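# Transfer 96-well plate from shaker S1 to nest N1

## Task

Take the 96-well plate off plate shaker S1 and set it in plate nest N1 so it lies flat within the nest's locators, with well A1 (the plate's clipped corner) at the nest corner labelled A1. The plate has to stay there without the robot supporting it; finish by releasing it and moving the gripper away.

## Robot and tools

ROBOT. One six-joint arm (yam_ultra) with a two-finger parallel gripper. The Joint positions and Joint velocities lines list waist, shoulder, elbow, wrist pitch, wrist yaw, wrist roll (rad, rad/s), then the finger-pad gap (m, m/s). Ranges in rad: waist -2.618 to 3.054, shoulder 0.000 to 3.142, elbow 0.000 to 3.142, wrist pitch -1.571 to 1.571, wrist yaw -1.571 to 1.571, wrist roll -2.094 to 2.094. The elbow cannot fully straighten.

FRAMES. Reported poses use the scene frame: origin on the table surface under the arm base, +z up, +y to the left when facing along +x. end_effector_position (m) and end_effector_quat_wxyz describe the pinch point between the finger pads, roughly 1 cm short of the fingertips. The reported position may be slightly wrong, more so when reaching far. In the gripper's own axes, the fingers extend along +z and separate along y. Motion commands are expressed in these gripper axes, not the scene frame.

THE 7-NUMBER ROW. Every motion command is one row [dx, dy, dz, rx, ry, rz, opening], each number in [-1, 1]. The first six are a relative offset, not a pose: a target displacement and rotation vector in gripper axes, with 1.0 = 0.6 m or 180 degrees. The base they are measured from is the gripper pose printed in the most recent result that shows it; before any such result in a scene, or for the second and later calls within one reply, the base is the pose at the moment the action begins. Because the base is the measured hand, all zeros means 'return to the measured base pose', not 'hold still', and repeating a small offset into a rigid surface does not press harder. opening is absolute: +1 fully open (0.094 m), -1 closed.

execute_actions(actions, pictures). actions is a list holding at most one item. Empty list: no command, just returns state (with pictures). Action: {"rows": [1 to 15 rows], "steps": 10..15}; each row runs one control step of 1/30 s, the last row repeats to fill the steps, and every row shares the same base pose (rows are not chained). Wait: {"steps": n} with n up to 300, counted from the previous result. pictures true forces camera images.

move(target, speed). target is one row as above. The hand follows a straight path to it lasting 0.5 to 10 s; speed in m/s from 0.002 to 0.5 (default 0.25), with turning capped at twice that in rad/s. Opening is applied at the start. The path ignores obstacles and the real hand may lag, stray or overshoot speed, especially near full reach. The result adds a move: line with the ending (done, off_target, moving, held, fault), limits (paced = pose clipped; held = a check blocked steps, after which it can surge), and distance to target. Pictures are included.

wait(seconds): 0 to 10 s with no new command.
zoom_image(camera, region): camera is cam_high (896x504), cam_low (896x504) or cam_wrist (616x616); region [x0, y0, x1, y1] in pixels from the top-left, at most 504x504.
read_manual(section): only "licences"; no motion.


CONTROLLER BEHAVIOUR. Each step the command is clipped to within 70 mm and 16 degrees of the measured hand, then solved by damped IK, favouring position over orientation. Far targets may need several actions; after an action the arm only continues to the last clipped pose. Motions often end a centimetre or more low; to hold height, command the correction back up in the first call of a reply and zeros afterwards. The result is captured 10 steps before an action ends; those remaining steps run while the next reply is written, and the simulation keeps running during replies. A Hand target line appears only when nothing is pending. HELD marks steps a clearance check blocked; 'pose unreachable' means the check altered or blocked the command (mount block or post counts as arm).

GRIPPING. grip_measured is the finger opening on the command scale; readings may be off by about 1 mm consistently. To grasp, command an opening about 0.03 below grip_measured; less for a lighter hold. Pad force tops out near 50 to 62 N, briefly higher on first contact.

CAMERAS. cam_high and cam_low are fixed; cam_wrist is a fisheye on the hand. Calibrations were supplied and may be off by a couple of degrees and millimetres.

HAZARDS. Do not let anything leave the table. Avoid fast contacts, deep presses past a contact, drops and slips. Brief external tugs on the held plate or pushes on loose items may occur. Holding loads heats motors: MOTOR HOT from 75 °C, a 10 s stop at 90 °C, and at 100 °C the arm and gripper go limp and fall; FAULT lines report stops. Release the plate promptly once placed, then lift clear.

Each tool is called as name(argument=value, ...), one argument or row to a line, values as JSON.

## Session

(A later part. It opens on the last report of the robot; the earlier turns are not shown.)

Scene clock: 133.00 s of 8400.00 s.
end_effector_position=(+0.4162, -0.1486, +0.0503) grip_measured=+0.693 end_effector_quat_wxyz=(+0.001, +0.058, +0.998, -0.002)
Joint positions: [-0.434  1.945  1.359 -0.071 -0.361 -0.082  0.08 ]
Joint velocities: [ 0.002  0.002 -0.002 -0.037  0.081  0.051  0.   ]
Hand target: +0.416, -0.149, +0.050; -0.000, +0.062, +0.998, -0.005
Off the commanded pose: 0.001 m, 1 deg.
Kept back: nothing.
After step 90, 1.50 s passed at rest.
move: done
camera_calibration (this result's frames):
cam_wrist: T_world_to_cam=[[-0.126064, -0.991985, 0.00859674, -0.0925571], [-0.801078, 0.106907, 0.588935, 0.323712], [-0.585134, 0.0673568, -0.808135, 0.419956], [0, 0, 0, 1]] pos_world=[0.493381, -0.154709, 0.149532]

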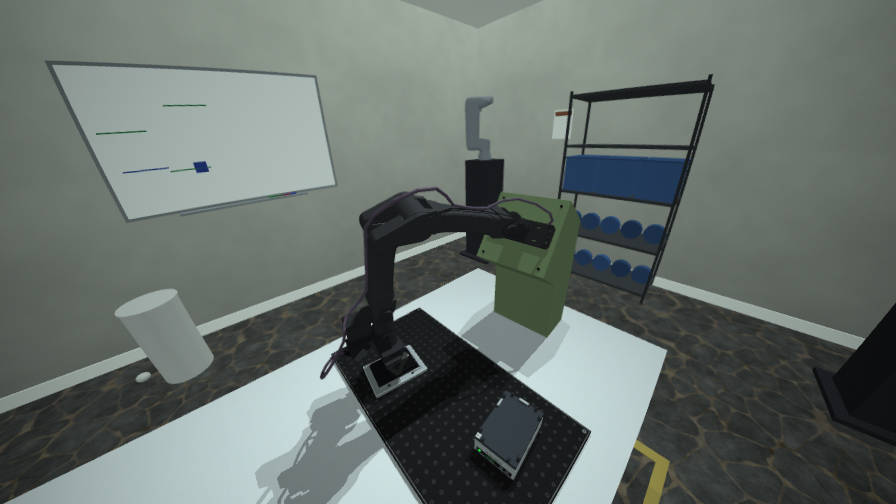

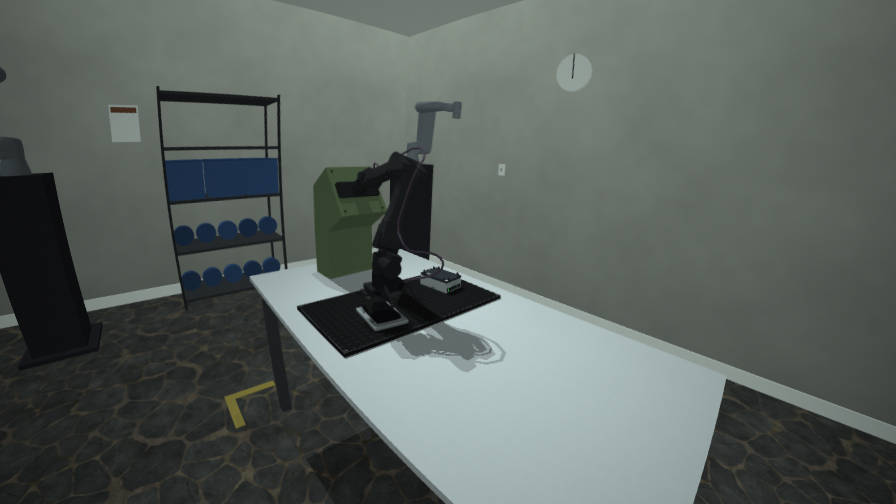

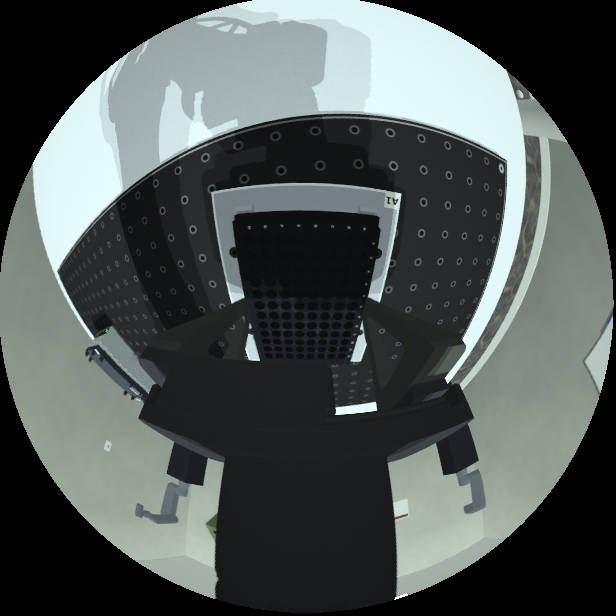

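zoom_image(
  camera="cam_wrist",
  region=[205, 170, 410, 270],
)

Region (205, 170, 410, 270) of cam_wrist's 616x616 image, scaled by 2.459, with more detail than that image has; it fills the top 246 rows of this view, and the rest is white.

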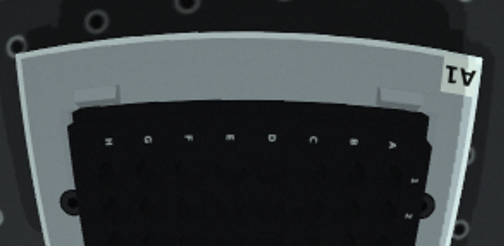

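move(
  target=[-0.0037, 0.0005, 0.0133, -0.0049, -0.0071, -0.0009, 0.66],
  speed=0.015,
)

Scene clock: 138.13 s of 8400.00 s.
end_effector_position=(+0.4159, -0.1484, +0.0474) grip_measured=+0.693 end_effector_quat_wxyz=(+0.004, +0.057, +0.998, +0.001)
Joint positions: [-0.434  1.955  1.359 -0.056 -0.367 -0.082  0.08 ]
Joint velocities: [-0.007 -0.002 -0.002  0.051 -0.007 -0.007  0.   ]
Hand target: +0.418, -0.149, +0.043; +0.012, +0.056, +0.998, +0.005
Off the commanded pose: 0.006 m, 1 deg.
Kept back: nothing.
After step 90, 1.00 s passed at rest.
move: done
camera_calibration (this result's frames):
cam_wrist: T_world_to_cam=[[-0.124938, -0.992162, 0.00210717, -0.0925908], [-0.80486, 0.102594, 0.58453, 0.32632], [-0.580164, 0.0713341, -0.81137, 0.416069], [0, 0, 0, 1]] pos_world=[0.492462, -0.155023, 0.147036]

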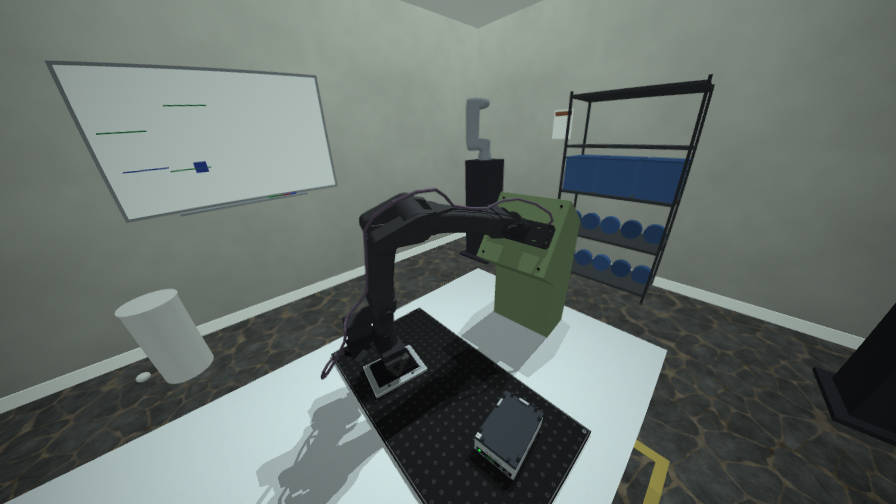

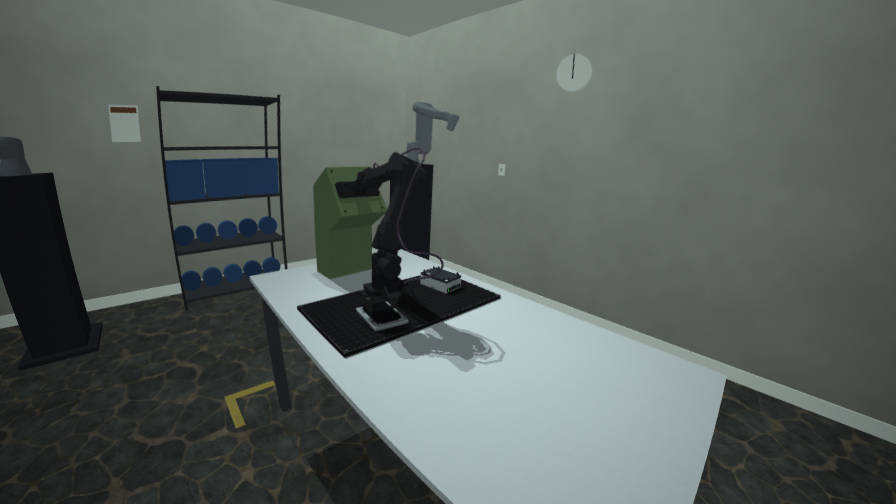

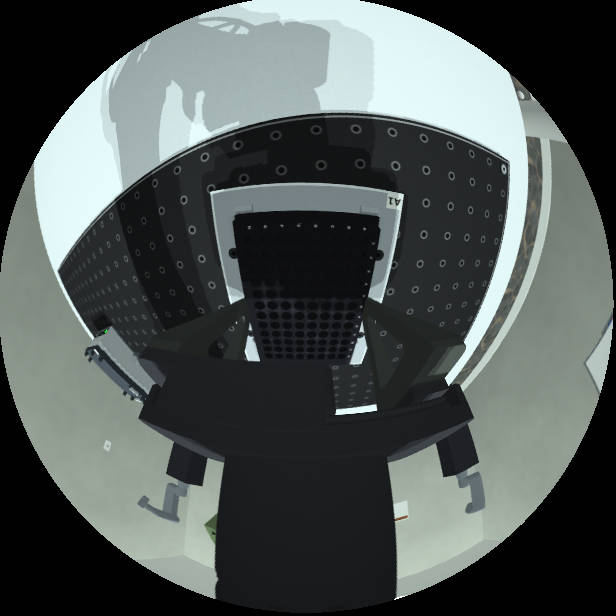

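zoom_image(
  camera="cam_wrist",
  region=[205, 170, 410, 270],
)

zoom_image(
  camera="cam_low",
  region=[340, 290, 420, 340],
)

zoom_image(
  camera="cam_high",
  region=[350, 335, 440, 405],
)

Region (205, 170, 410, 270) of cam_wrist's 616x616 image, scaled by 2.459, with more detail than that image has; it fills the top 246 rows of this view, and the rest is white.

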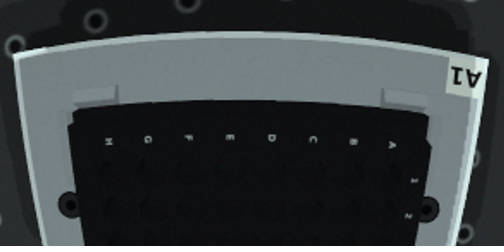

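Region (340, 290, 420, 340) of cam_low's 896x504 image, scaled by 6.300, with more detail than that image has; it fills the top 315 rows of this view, and the rest is white.

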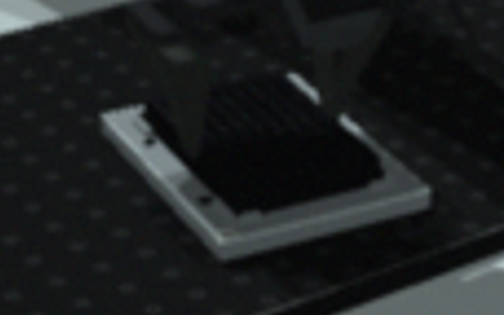

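Region (350, 335, 440, 405) of cam_high's 896x504 image, scaled by 5.600, with more detail than that image has.

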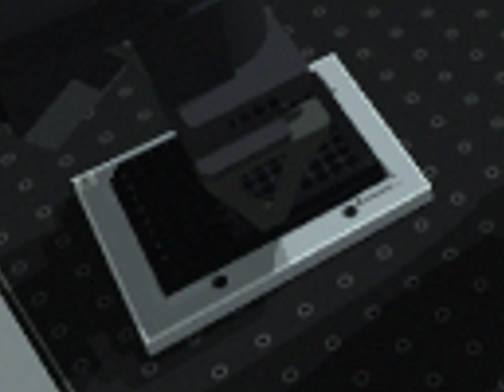

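zoom_image(
  camera="cam_low",
  region=[365, 305, 410, 333],
)

Region (365, 305, 410, 333) of cam_low's 896x504 image, scaled by 11.200, with more detail than that image has; it fills the top 314 rows of this view, and the rest is white.

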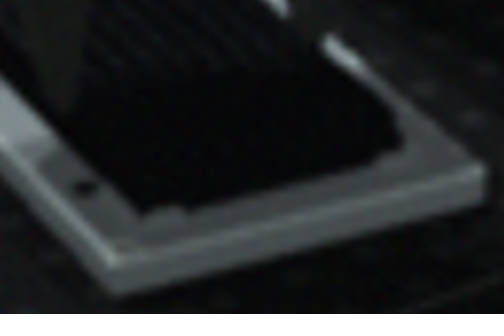

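execute_actions(
  actions=[],
  pictures=false,
)

Scene clock: 142.40 s of 8400.00 s.
end_effector_position=(+0.4159, -0.1484, +0.0474) grip_measured=+0.693 end_effector_quat_wxyz=(+0.004, +0.057, +0.998, +0.001)
Joint positions: [-0.434  1.955  1.359 -0.056 -0.367 -0.082  0.08 ]
Joint velocities: [ 0.007 -0.017 -0.002 -0.051 -0.051 -0.081  0.001]
Hand target: +0.418, -0.149, +0.043; +0.012, +0.056, +0.998, +0.005
Off the commanded pose: 0.006 m, 1 deg.
Kept back: nothing.
Steps of this call (steps 1 to 90: nothing new was sent; then 1.27 s passed at rest). Readings (end_effector_position):
1: (+0.4159, -0.1484, +0.0474)
2: (+0.4159, -0.1484, +0.0474)
4: (+0.4159, -0.1484, +0.0474)
8: (+0.4159, -0.1484, +0.0474)
90: the state above

execute_actions(
  actions=[
    {"rows": [[-0.0038, 0.0, 0.009, -0.002, -0.0053, -0.001, 0.66], [-0.0039, -0.0003, 0.0095, -0.002, -0.0055, -0.001, 0.66], [-0.004, -0.0005, 0.010, -0.002, -0.0058, -0.001, 0.66], [-0.0041, -0.0007, 0.0105, -0.0019, -0.006, -0.001, 0.66]], "steps": 15},
  ],
  pictures=false,
)

execute_actions(
  actions=[
    {"steps": 30},
  ],
  pictures=true,
)

Scene clock: 143.83 s of 8400.00 s.
end_effector_position=(+0.4160, -0.1485, +0.0474) grip_measured=+0.693 end_effector_quat_wxyz=(+0.004, +0.057, +0.998, +0.001)
Joint positions: [-0.434  1.955  1.359 -0.055 -0.367 -0.082  0.08 ]
Joint velocities: [ 0.002 -0.007 -0.012 -0.051  0.037 -0.022 -0.001]
Steps of this call (steps 1 to 38: nothing new was sent; steps 39 to 43: the first 5 steps of this action). Readings (end_effector_position):
39: (+0.4159, -0.1484, +0.0474)
40: (+0.4160, -0.1485, +0.0474)
42: (+0.4160, -0.1485, +0.0474)
43: the state above

Scene clock: 144.83 s of 8400.00 s.
end_effector_position=(+0.4160, -0.1485, +0.0474) grip_measured=+0.693 end_effector_quat_wxyz=(+0.004, +0.057, +0.998, +0.001)
Joint positions: [-0.434  1.955  1.359 -0.055 -0.367 -0.082  0.08 ]
Joint velocities: [-0.007 -0.007 -0.002 -0.022 -0.007 -0.022 -0.   ]
Hand target: +0.418, -0.149, +0.041; +0.013, +0.056, +0.998, +0.004
Off the commanded pose: 0.007 m, 1 deg.
Kept back: nothing.
Steps of this call (steps 1 to 10: the last 10 steps of your previous action; steps 11 to 30: nothing new was sent). Readings (end_effector_position):
1: (+0.4160, -0.1485, +0.0474)
2: (+0.4160, -0.1485, +0.0474)
4: (+0.4160, -0.1485, +0.0474)
8: (+0.4160, -0.1485, +0.0474)
30: the state above
camera_calibration (this result's frames):
cam_wrist: T_world_to_cam=[[-0.124804, -0.992179, 0.0021333, -0.0926567], [-0.805078, 0.102525, 0.584241, 0.326487], [-0.579891, 0.0711983, -0.811577, 0.415997], [0, 0, 0, 1]] pos_world=[0.492517, -0.155024, 0.147064]

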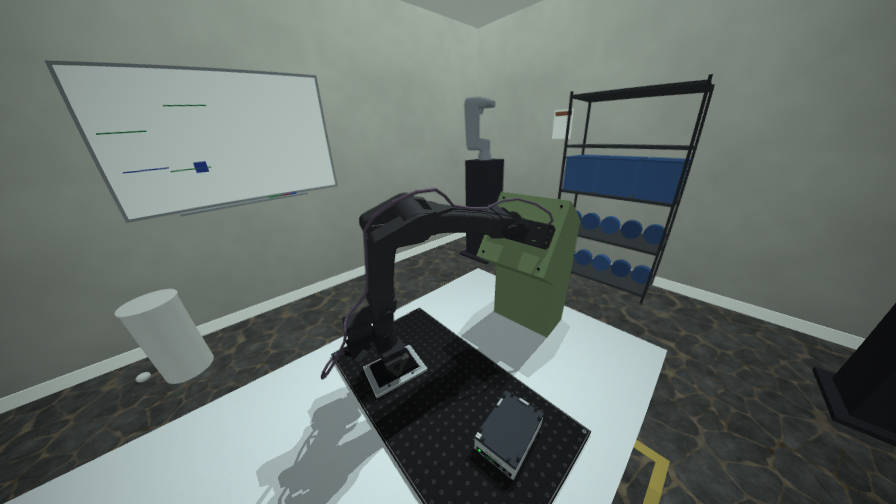

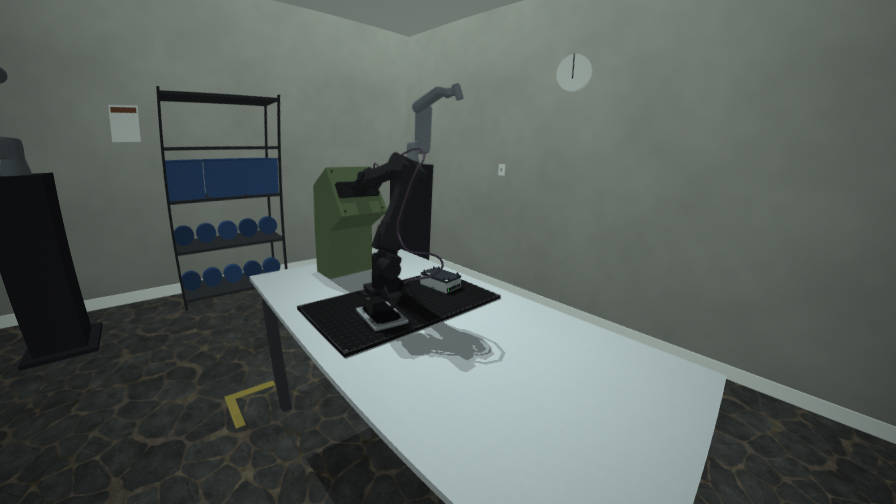

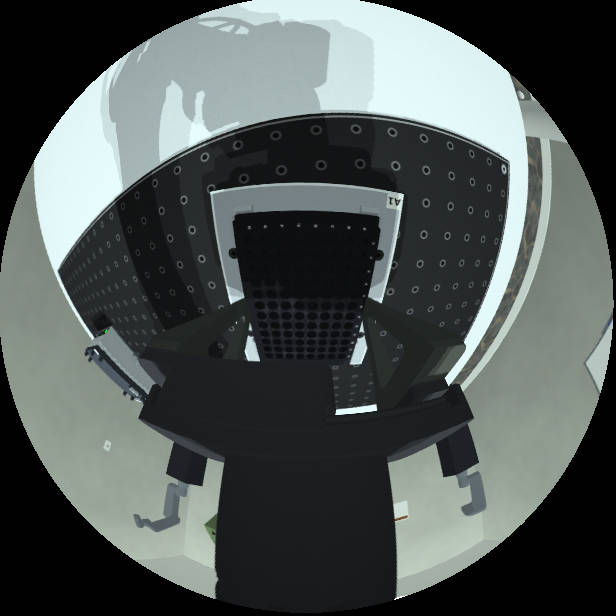

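zoom_image(
  camera="cam_wrist",
  region=[225, 195, 285, 235],
)

zoom_image(
  camera="cam_wrist",
  region=[335, 195, 395, 235],
)

Region (225, 195, 285, 235) of cam_wrist's 616x616 image, scaled by 8.400, with more detail than that image has.

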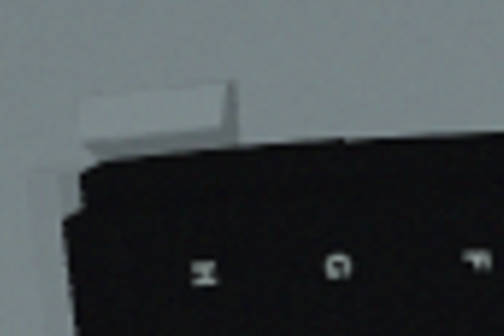

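Region (335, 195, 395, 235) of cam_wrist's 616x616 image, scaled by 8.400, with more detail than that image has.

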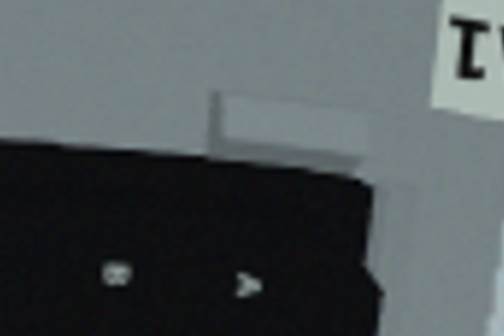

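execute_actions(
  actions=[
    {"rows": [[-0.002, 0, 0.005, 0, -0.003, 0, 0.66], [-0.001, 0, 0.002, 0, -0.001, 0, 0.66], [0, 0, 0, 0, 0, 0, 0.66], [0, 0, 0, 0, 0, 0, 0.66], [0, 0, 0, 0, 0, 0, 0.68], [0, 0, 0, 0, 0, 0, 0.69], [0, 0, 0, 0, 0, 0, 0.70], [0, 0, 0, 0, 0, 0, 0.71], [0, 0, 0, 0, 0, 0, 0.72], [0, 0, 0, 0, 0, 0, 0.74], [0, 0, 0, 0, 0, 0, 0.76], [0, 0, 0, 0, 0, 0, 0.78], [0, 0, 0, 0, 0, 0, 0.8]], "steps": 15},
  ],
  pictures=false,
)

execute_actions(
  actions=[
    {"steps": 25},
  ],
  pictures=true,
)

Scene clock: 149.43 s of 8400.00 s.
end_effector_position=(+0.4159, -0.1484, +0.0474) grip_measured=+0.694 end_effector_quat_wxyz=(+0.004, +0.057, +0.998, +0.001)
Joint positions: [-0.434  1.955  1.359 -0.056 -0.367 -0.082  0.08 ]
Joint velocities: [-0.002 -0.002  0.007 -0.007  0.081 -0.022  0.002]
Steps of this call (steps 1 to 90: nothing new was sent; then 1.43 s passed at rest; steps 91 to 95: the first 5 steps of this action). Readings (end_effector_position):
91: (+0.4160, -0.1485, +0.0474)
92: (+0.4159, -0.1484, +0.0474)
94: (+0.4159, -0.1484, +0.0474)
95: the state above

Scene clock: 150.27 s of 8400.00 s.
end_effector_position=(+0.4158, -0.1484, +0.0474) grip_measured=+0.798 end_effector_quat_wxyz=(+0.003, +0.057, +0.998, +0.001)
Joint positions: [-0.434  1.955  1.359 -0.056 -0.367 -0.082  0.084]
Joint velocities: [ 0.002 -0.002 -0.007 -0.037 -0.022 -0.051 -0.001]
Hand target: +0.416, -0.148, +0.047; +0.004, +0.057, +0.998, +0.001
Off the commanded pose: 0.000 m, 0 deg.
Kept back: nothing.
Steps of this call (steps 1 to 10: the last 10 steps of your previous action; steps 11 to 25: nothing new was sent). Readings (end_effector_position):
1: (+0.4159, -0.1484, +0.0474)
2: (+0.4158, -0.1484, +0.0474)
4: (+0.4158, -0.1484, +0.0474)
8: (+0.4158, -0.1484, +0.0474)
25: the state above
camera_calibration (this result's frames):
cam_wrist: T_world_to_cam=[[-0.125072, -0.992145, 0.00208108, -0.0925249], [-0.804642, 0.102662, 0.584818, 0.326153], [-0.580438, 0.07147, -0.811162, 0.41614], [0, 0, 0, 1]] pos_world=[0.492408, -0.155023, 0.147009]

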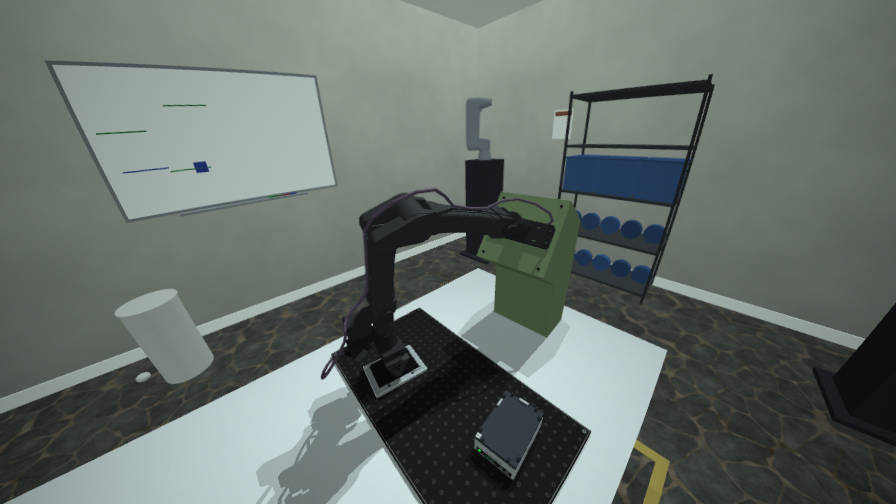

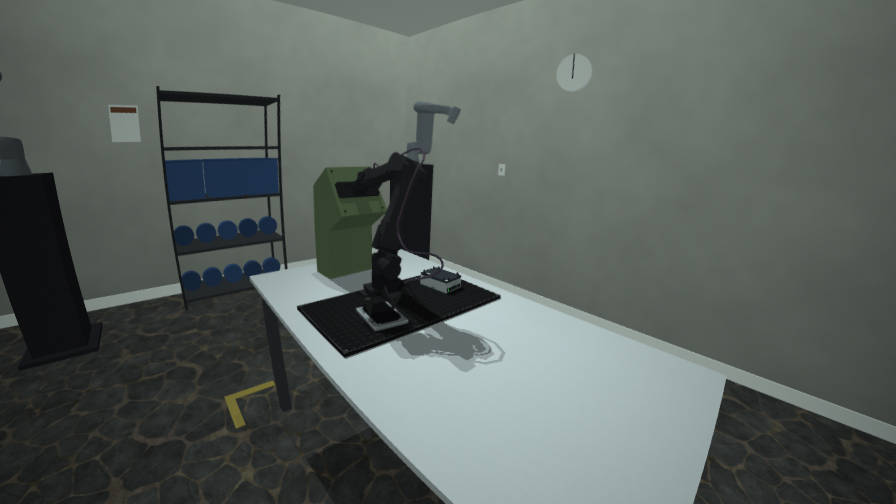

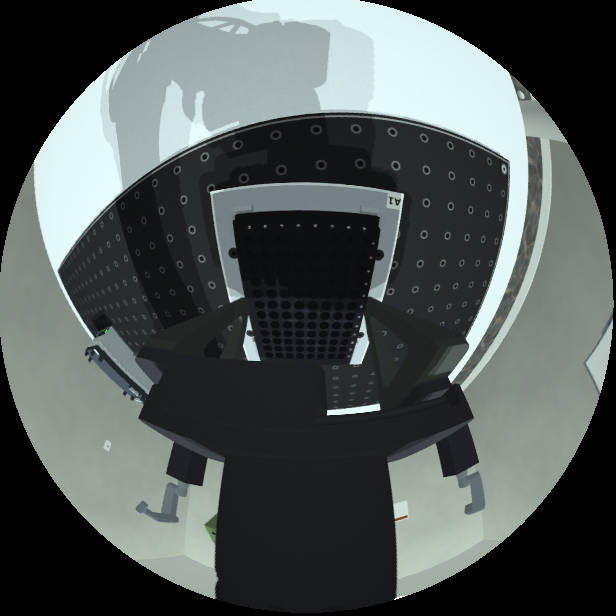

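execute_actions(
  actions=[],
)

Scene clock: 151.80 s of 8400.00 s.
end_effector_position=(+0.4158, -0.1484, +0.0474) grip_measured=+0.798 end_effector_quat_wxyz=(+0.003, +0.057, +0.998, +0.001)
Joint positions: [-0.434  1.955  1.359 -0.056 -0.367 -0.082  0.084]
Joint velocities: [ 0.007  0.002  0.007 -0.066 -0.066  0.007  0.001]
Hand target: +0.416, -0.148, +0.047; +0.004, +0.057, +0.998, +0.001
Off the commanded pose: 0.000 m, 0 deg.
Kept back: nothing.
Steps of this call (steps 1 to 46: nothing new was sent). Readings (end_effector_position):
1: (+0.4158, -0.1484, +0.0474)
2: (+0.4158, -0.1484, +0.0474)
4: (+0.4158, -0.1484, +0.0474)
8: (+0.4158, -0.1484, +0.0474)
46: the state above
camera_calibration (this result's frames):
cam_wrist: T_world_to_cam=[[-0.125072, -0.992145, 0.00208108, -0.0925249], [-0.804642, 0.102662, 0.584818, 0.326153], [-0.580438, 0.07147, -0.811162, 0.41614], [0, 0, 0, 1]] pos_world=[0.492408, -0.155023, 0.147009]

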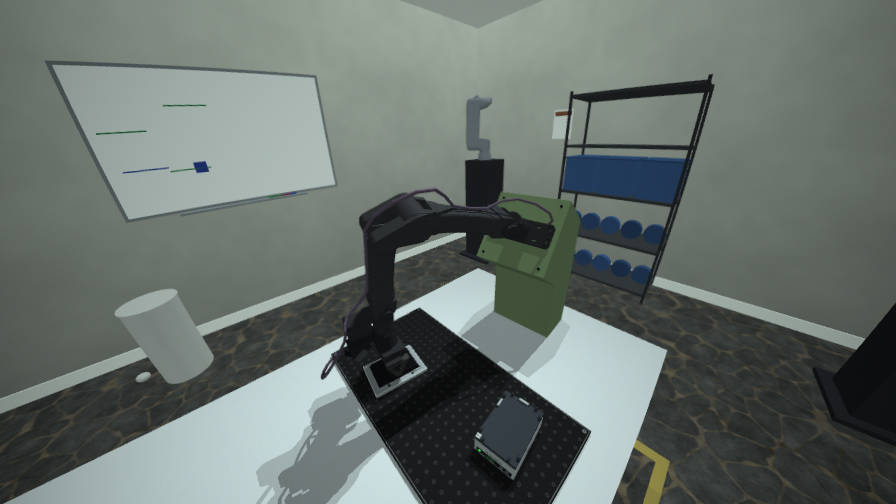

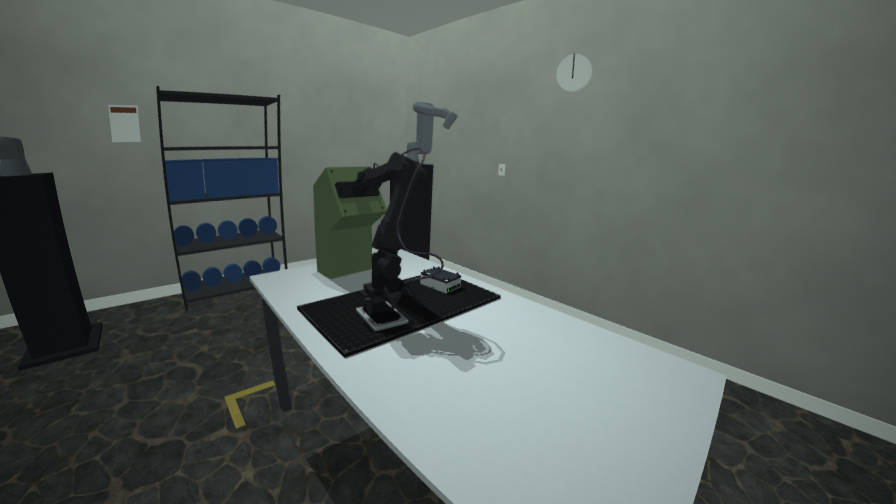

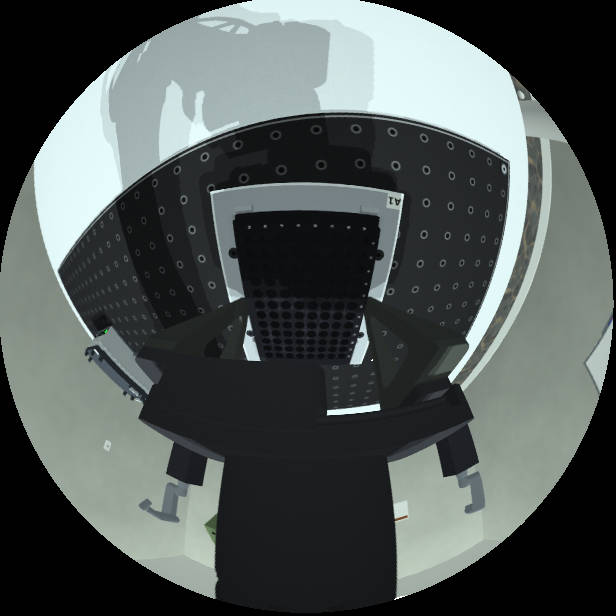

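move(
  target=[0, 0, -0.15, 0, 0, 0, 1.0],
  speed=0.12,
)

Scene clock: 153.57 s of 8400.00 s.
end_effector_position=(+0.4277, -0.1461, +0.1354) grip_measured=+1.000 end_effector_quat_wxyz=(+0.014, +0.052, +0.999, +0.000)
Joint positions: [-0.512  1.673  1.238 -0.214 -0.431 -0.133  0.094]
Joint velocities: [-0.007  0.007 -0.007 -0.051  0.007 -0.007  0.   ]
Hand target: +0.416, -0.148, +0.137; +0.003, +0.057, +0.998, +0.001
Off the commanded pose: 0.013 m, 1 deg.
Kept back: nothing.
move: off_target
camera_calibration (this result's frames):
cam_wrist: T_world_to_cam=[[-0.115616, -0.99329, 0.00290131, -0.093303], [-0.817655, 0.0968306, 0.567507, 0.29101], [-0.563979, 0.0632407, -0.823364, 0.487666], [0, 0, 0, 1]] pos_world=[0.502193, -0.151696, 0.236647]

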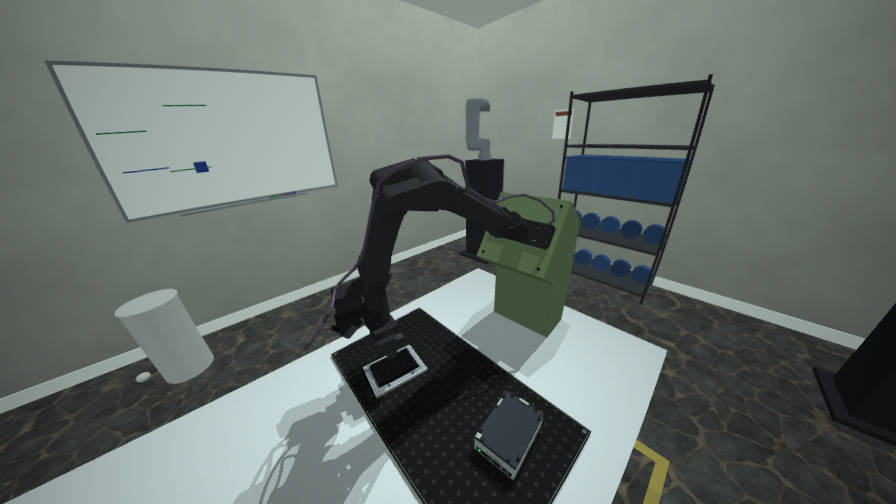

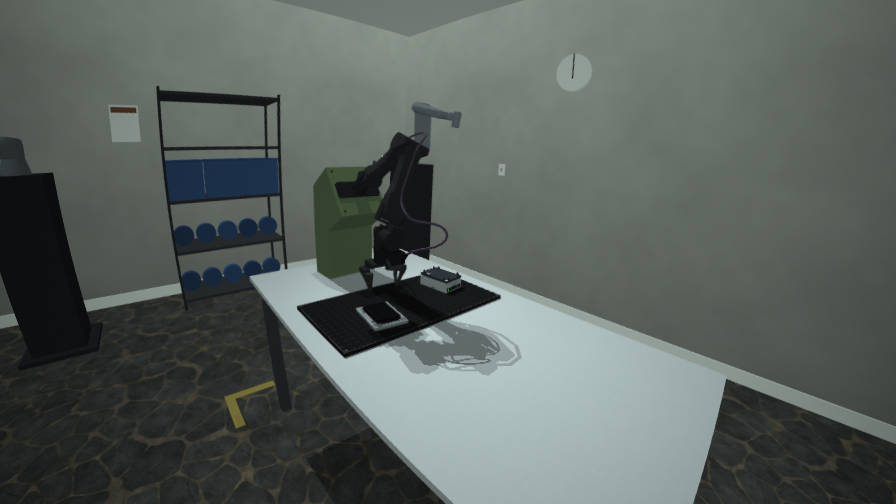

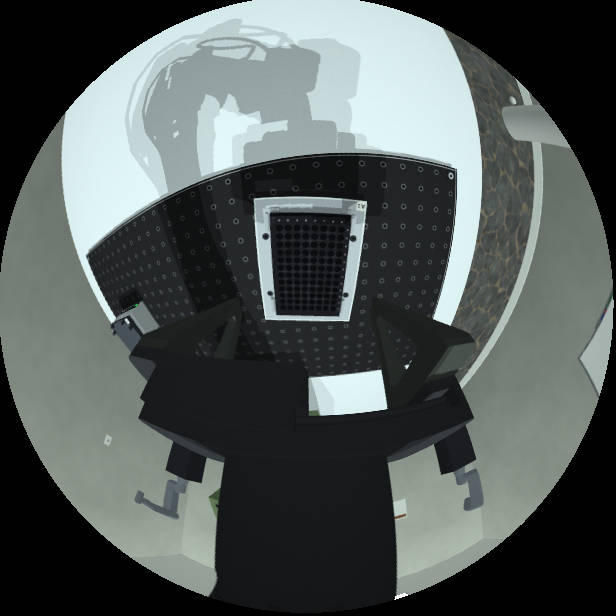

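zoom_image(
  camera="cam_wrist",
  region=[240, 185, 380, 335],
)

zoom_image(
  camera="cam_high",
  region=[350, 335, 440, 405],
)

zoom_image(
  camera="cam_low",
  region=[345, 290, 420, 340],
)

Region (240, 185, 380, 335) of cam_wrist's 616x616 image, scaled by 3.360, with more detail than that image has; it fills the left 470 columns of this view, and the rest is white.

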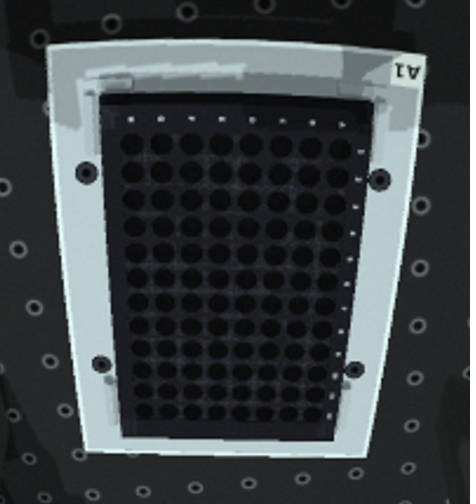

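Region (350, 335, 440, 405) of cam_high's 896x504 image, scaled by 5.600, with more detail than that image has.

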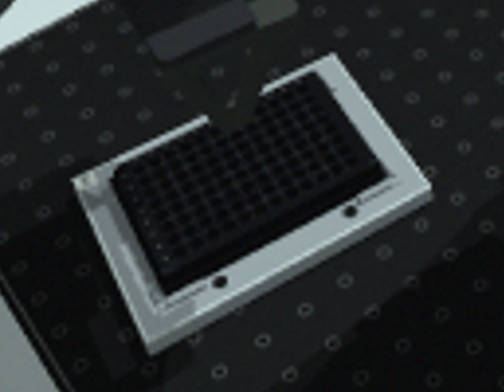

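Region (345, 290, 420, 340) of cam_low's 896x504 image, scaled by 6.720, with more detail than that image has.

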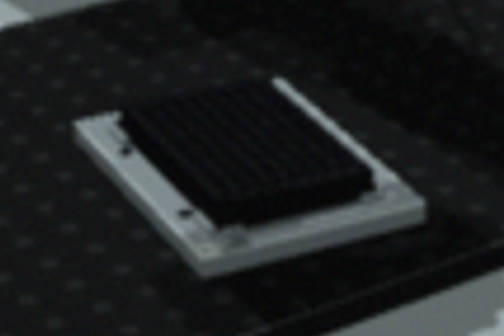

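zoom_image(
  camera="cam_wrist",
  region=[260, 285, 360, 330],
)

zoom_image(
  camera="cam_wrist",
  region=[255, 195, 365, 245],
)

Region (260, 285, 360, 330) of cam_wrist's 616x616 image, scaled by 5.040, with more detail than that image has; it fills the top 227 rows of this view, and the rest is white.

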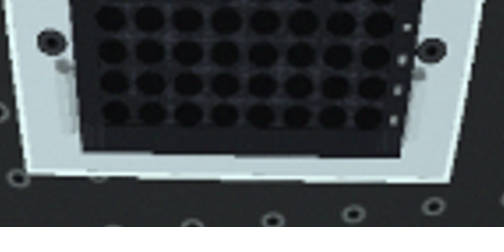

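Region (255, 195, 365, 245) of cam_wrist's 616x616 image, scaled by 4.582, with more detail than that image has; it fills the top 229 rows of this view, and the rest is white.

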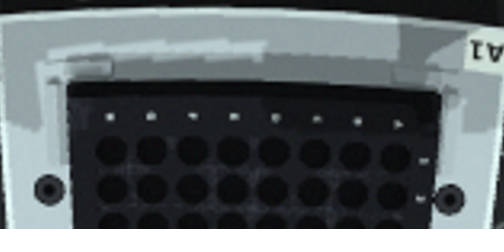

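zoom_image(
  camera="cam_high",
  region=[395, 340, 435, 380],
)

zoom_image(
  camera="cam_high",
  region=[358, 360, 398, 400],
)

zoom_image(
  camera="cam_low",
  region=[350, 295, 400, 335],
)

Region (395, 340, 435, 380) of cam_high's 896x504 image, scaled by 12.600, with more detail than that image has.

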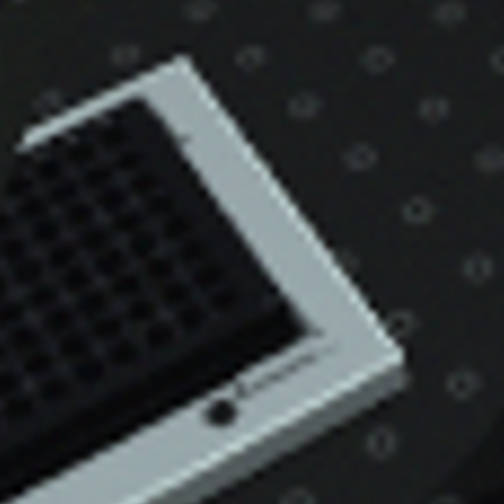

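Region (358, 360, 398, 400) of cam_high's 896x504 image, scaled by 12.600, with more detail than that image has.

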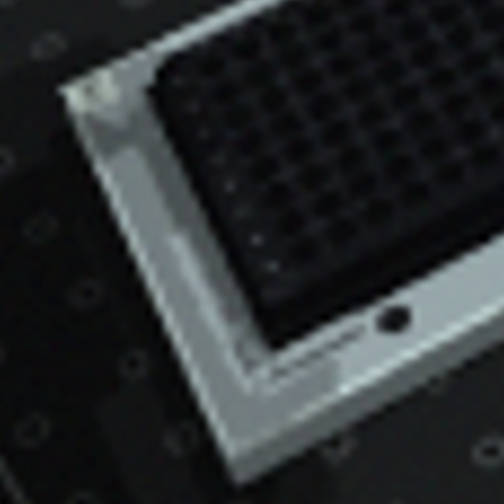

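Region (350, 295, 400, 335) of cam_low's 896x504 image, scaled by 10.080, with more detail than that image has; it fills the top 403 rows of this view, and the rest is white.

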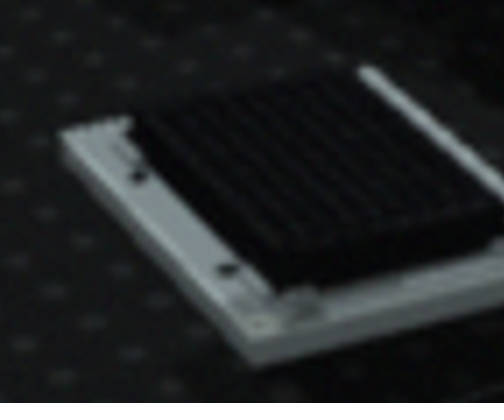

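zoom_image(
  camera="cam_wrist",
  region=[258, 200, 298, 230],
)

zoom_image(
  camera="cam_wrist",
  region=[330, 200, 370, 230],
)

zoom_image(
  camera="cam_wrist",
  region=[262, 295, 302, 325],
)

zoom_image(
  camera="cam_wrist",
  region=[320, 295, 360, 325],
)

Region (258, 200, 298, 230) of cam_wrist's 616x616 image, scaled by 12.600, with more detail than that image has; it fills the top 378 rows of this view, and the rest is white.

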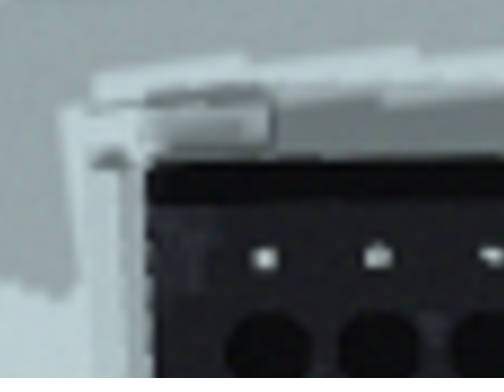

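Region (330, 200, 370, 230) of cam_wrist's 616x616 image, scaled by 12.600, with more detail than that image has; it fills the top 378 rows of this view, and the rest is white.

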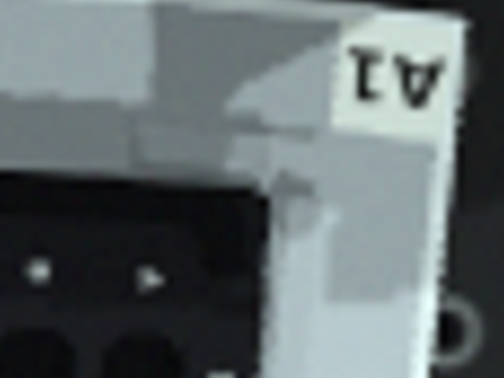

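Region (262, 295, 302, 325) of cam_wrist's 616x616 image, scaled by 12.600, with more detail than that image has; it fills the top 378 rows of this view, and the rest is white.

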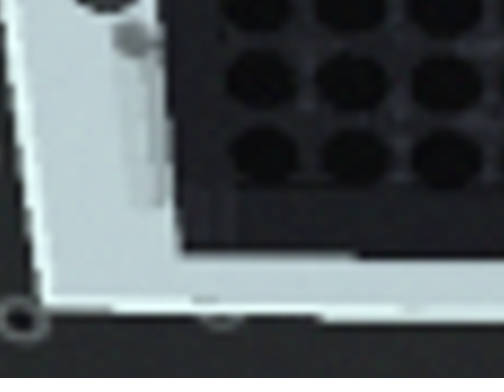

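Region (320, 295, 360, 325) of cam_wrist's 616x616 image, scaled by 12.600, with more detail than that image has; it fills the top 378 rows of this view, and the rest is white.

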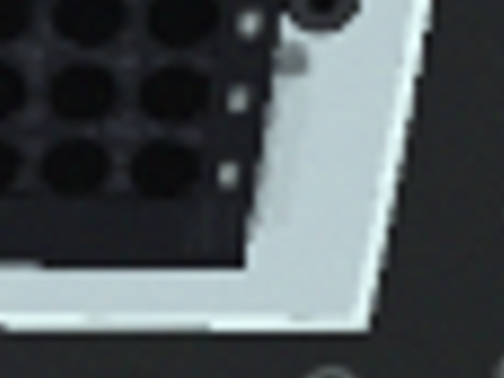

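move(
  target=[0.25, 0, -0.01, 0, 0, 0, 1.0],
  speed=0.2,
)

Scene clock: 167.17 s of 8400.00 s.
end_effector_position=(+0.2832, -0.1262, +0.1358) grip_measured=+1.000 end_effector_quat_wxyz=(+0.012, +0.052, +0.999, +0.002)
Joint positions: [-0.571  1.57   0.617  0.281 -0.479 -0.176  0.094]
Joint velocities: [ 0.017 -0.002 -0.012  0.037  0.051  0.007  0.   ]
Hand target: +0.279, -0.129, +0.138; +0.014, +0.052, +0.999, -0.000
Off the commanded pose: 0.007 m, 0 deg.
Kept back: nothing.
After step 90, 9.10 s passed at rest.
move: done
camera_calibration (this result's frames):
cam_wrist: T_world_to_cam=[[-0.115404, -0.993319, 0.000147617, -0.0899006], [-0.815195, 0.0947946, 0.571376, 0.169256], [-0.567573, 0.0658189, -0.820688, 0.406223], [0, 0, 0, 1]] pos_world=[0.358163, -0.132082, 0.236686]

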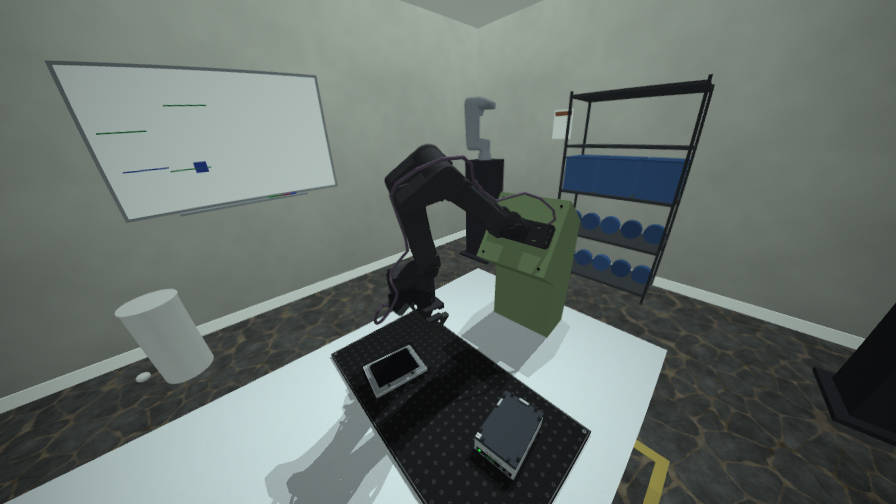

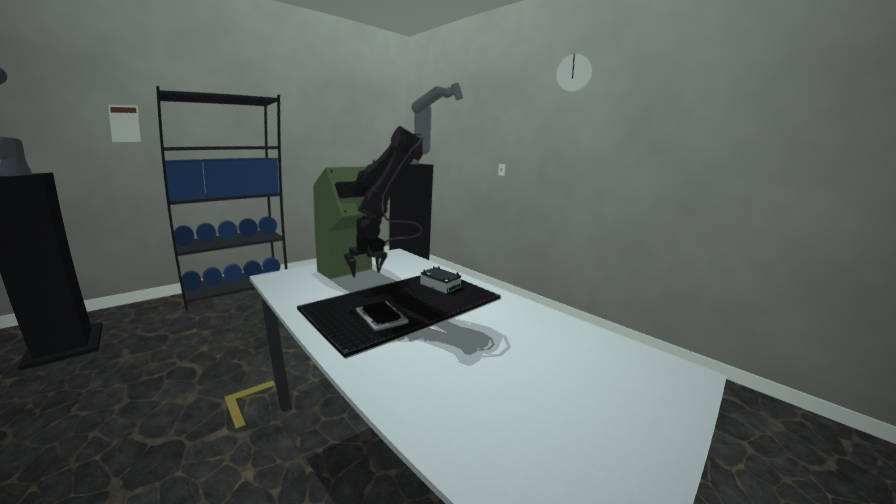

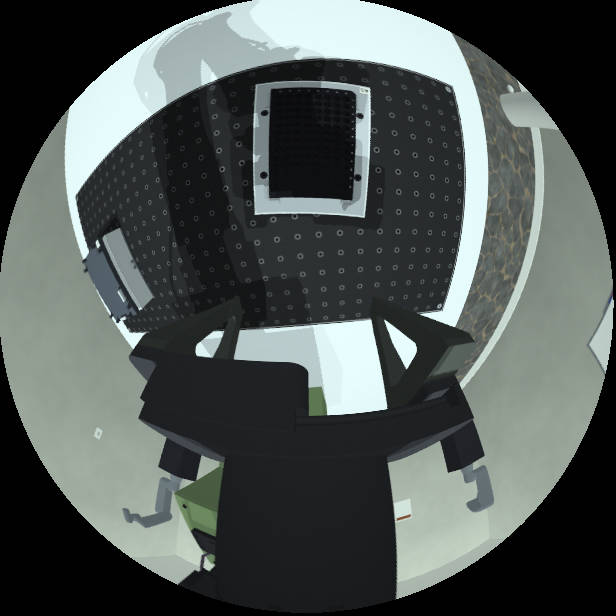

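zoom_image(
  camera="cam_wrist",
  region=[250, 165, 375, 225],
)

zoom_image(
  camera="cam_wrist",
  region=[258, 180, 298, 210],
)

zoom_image(
  camera="cam_wrist",
  region=[328, 180, 368, 210],
)

Region (250, 165, 375, 225) of cam_wrist's 616x616 image, scaled by 4.032, with more detail than that image has; it fills the top 242 rows of this view, and the rest is white.

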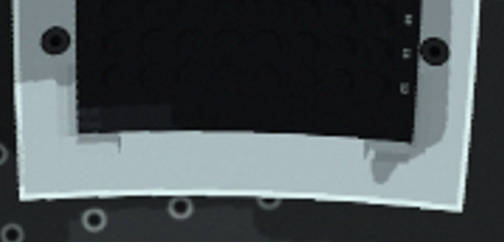

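Region (258, 180, 298, 210) of cam_wrist's 616x616 image, scaled by 12.600, with more detail than that image has; it fills the top 378 rows of this view, and the rest is white.

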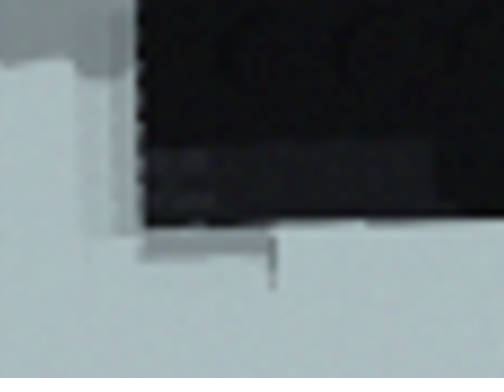

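Region (328, 180, 368, 210) of cam_wrist's 616x616 image, scaled by 12.600, with more detail than that image has; it fills the top 378 rows of this view, and the rest is white.

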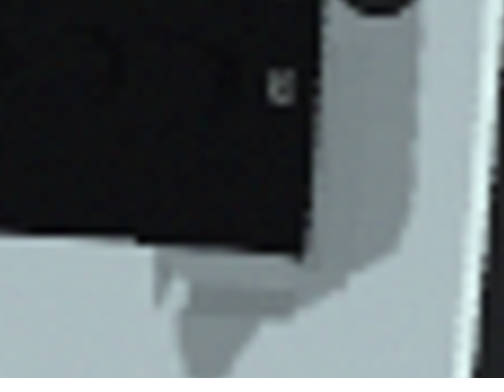

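finished_scene(
  scene=1,
)

The scene is finished: the task was done.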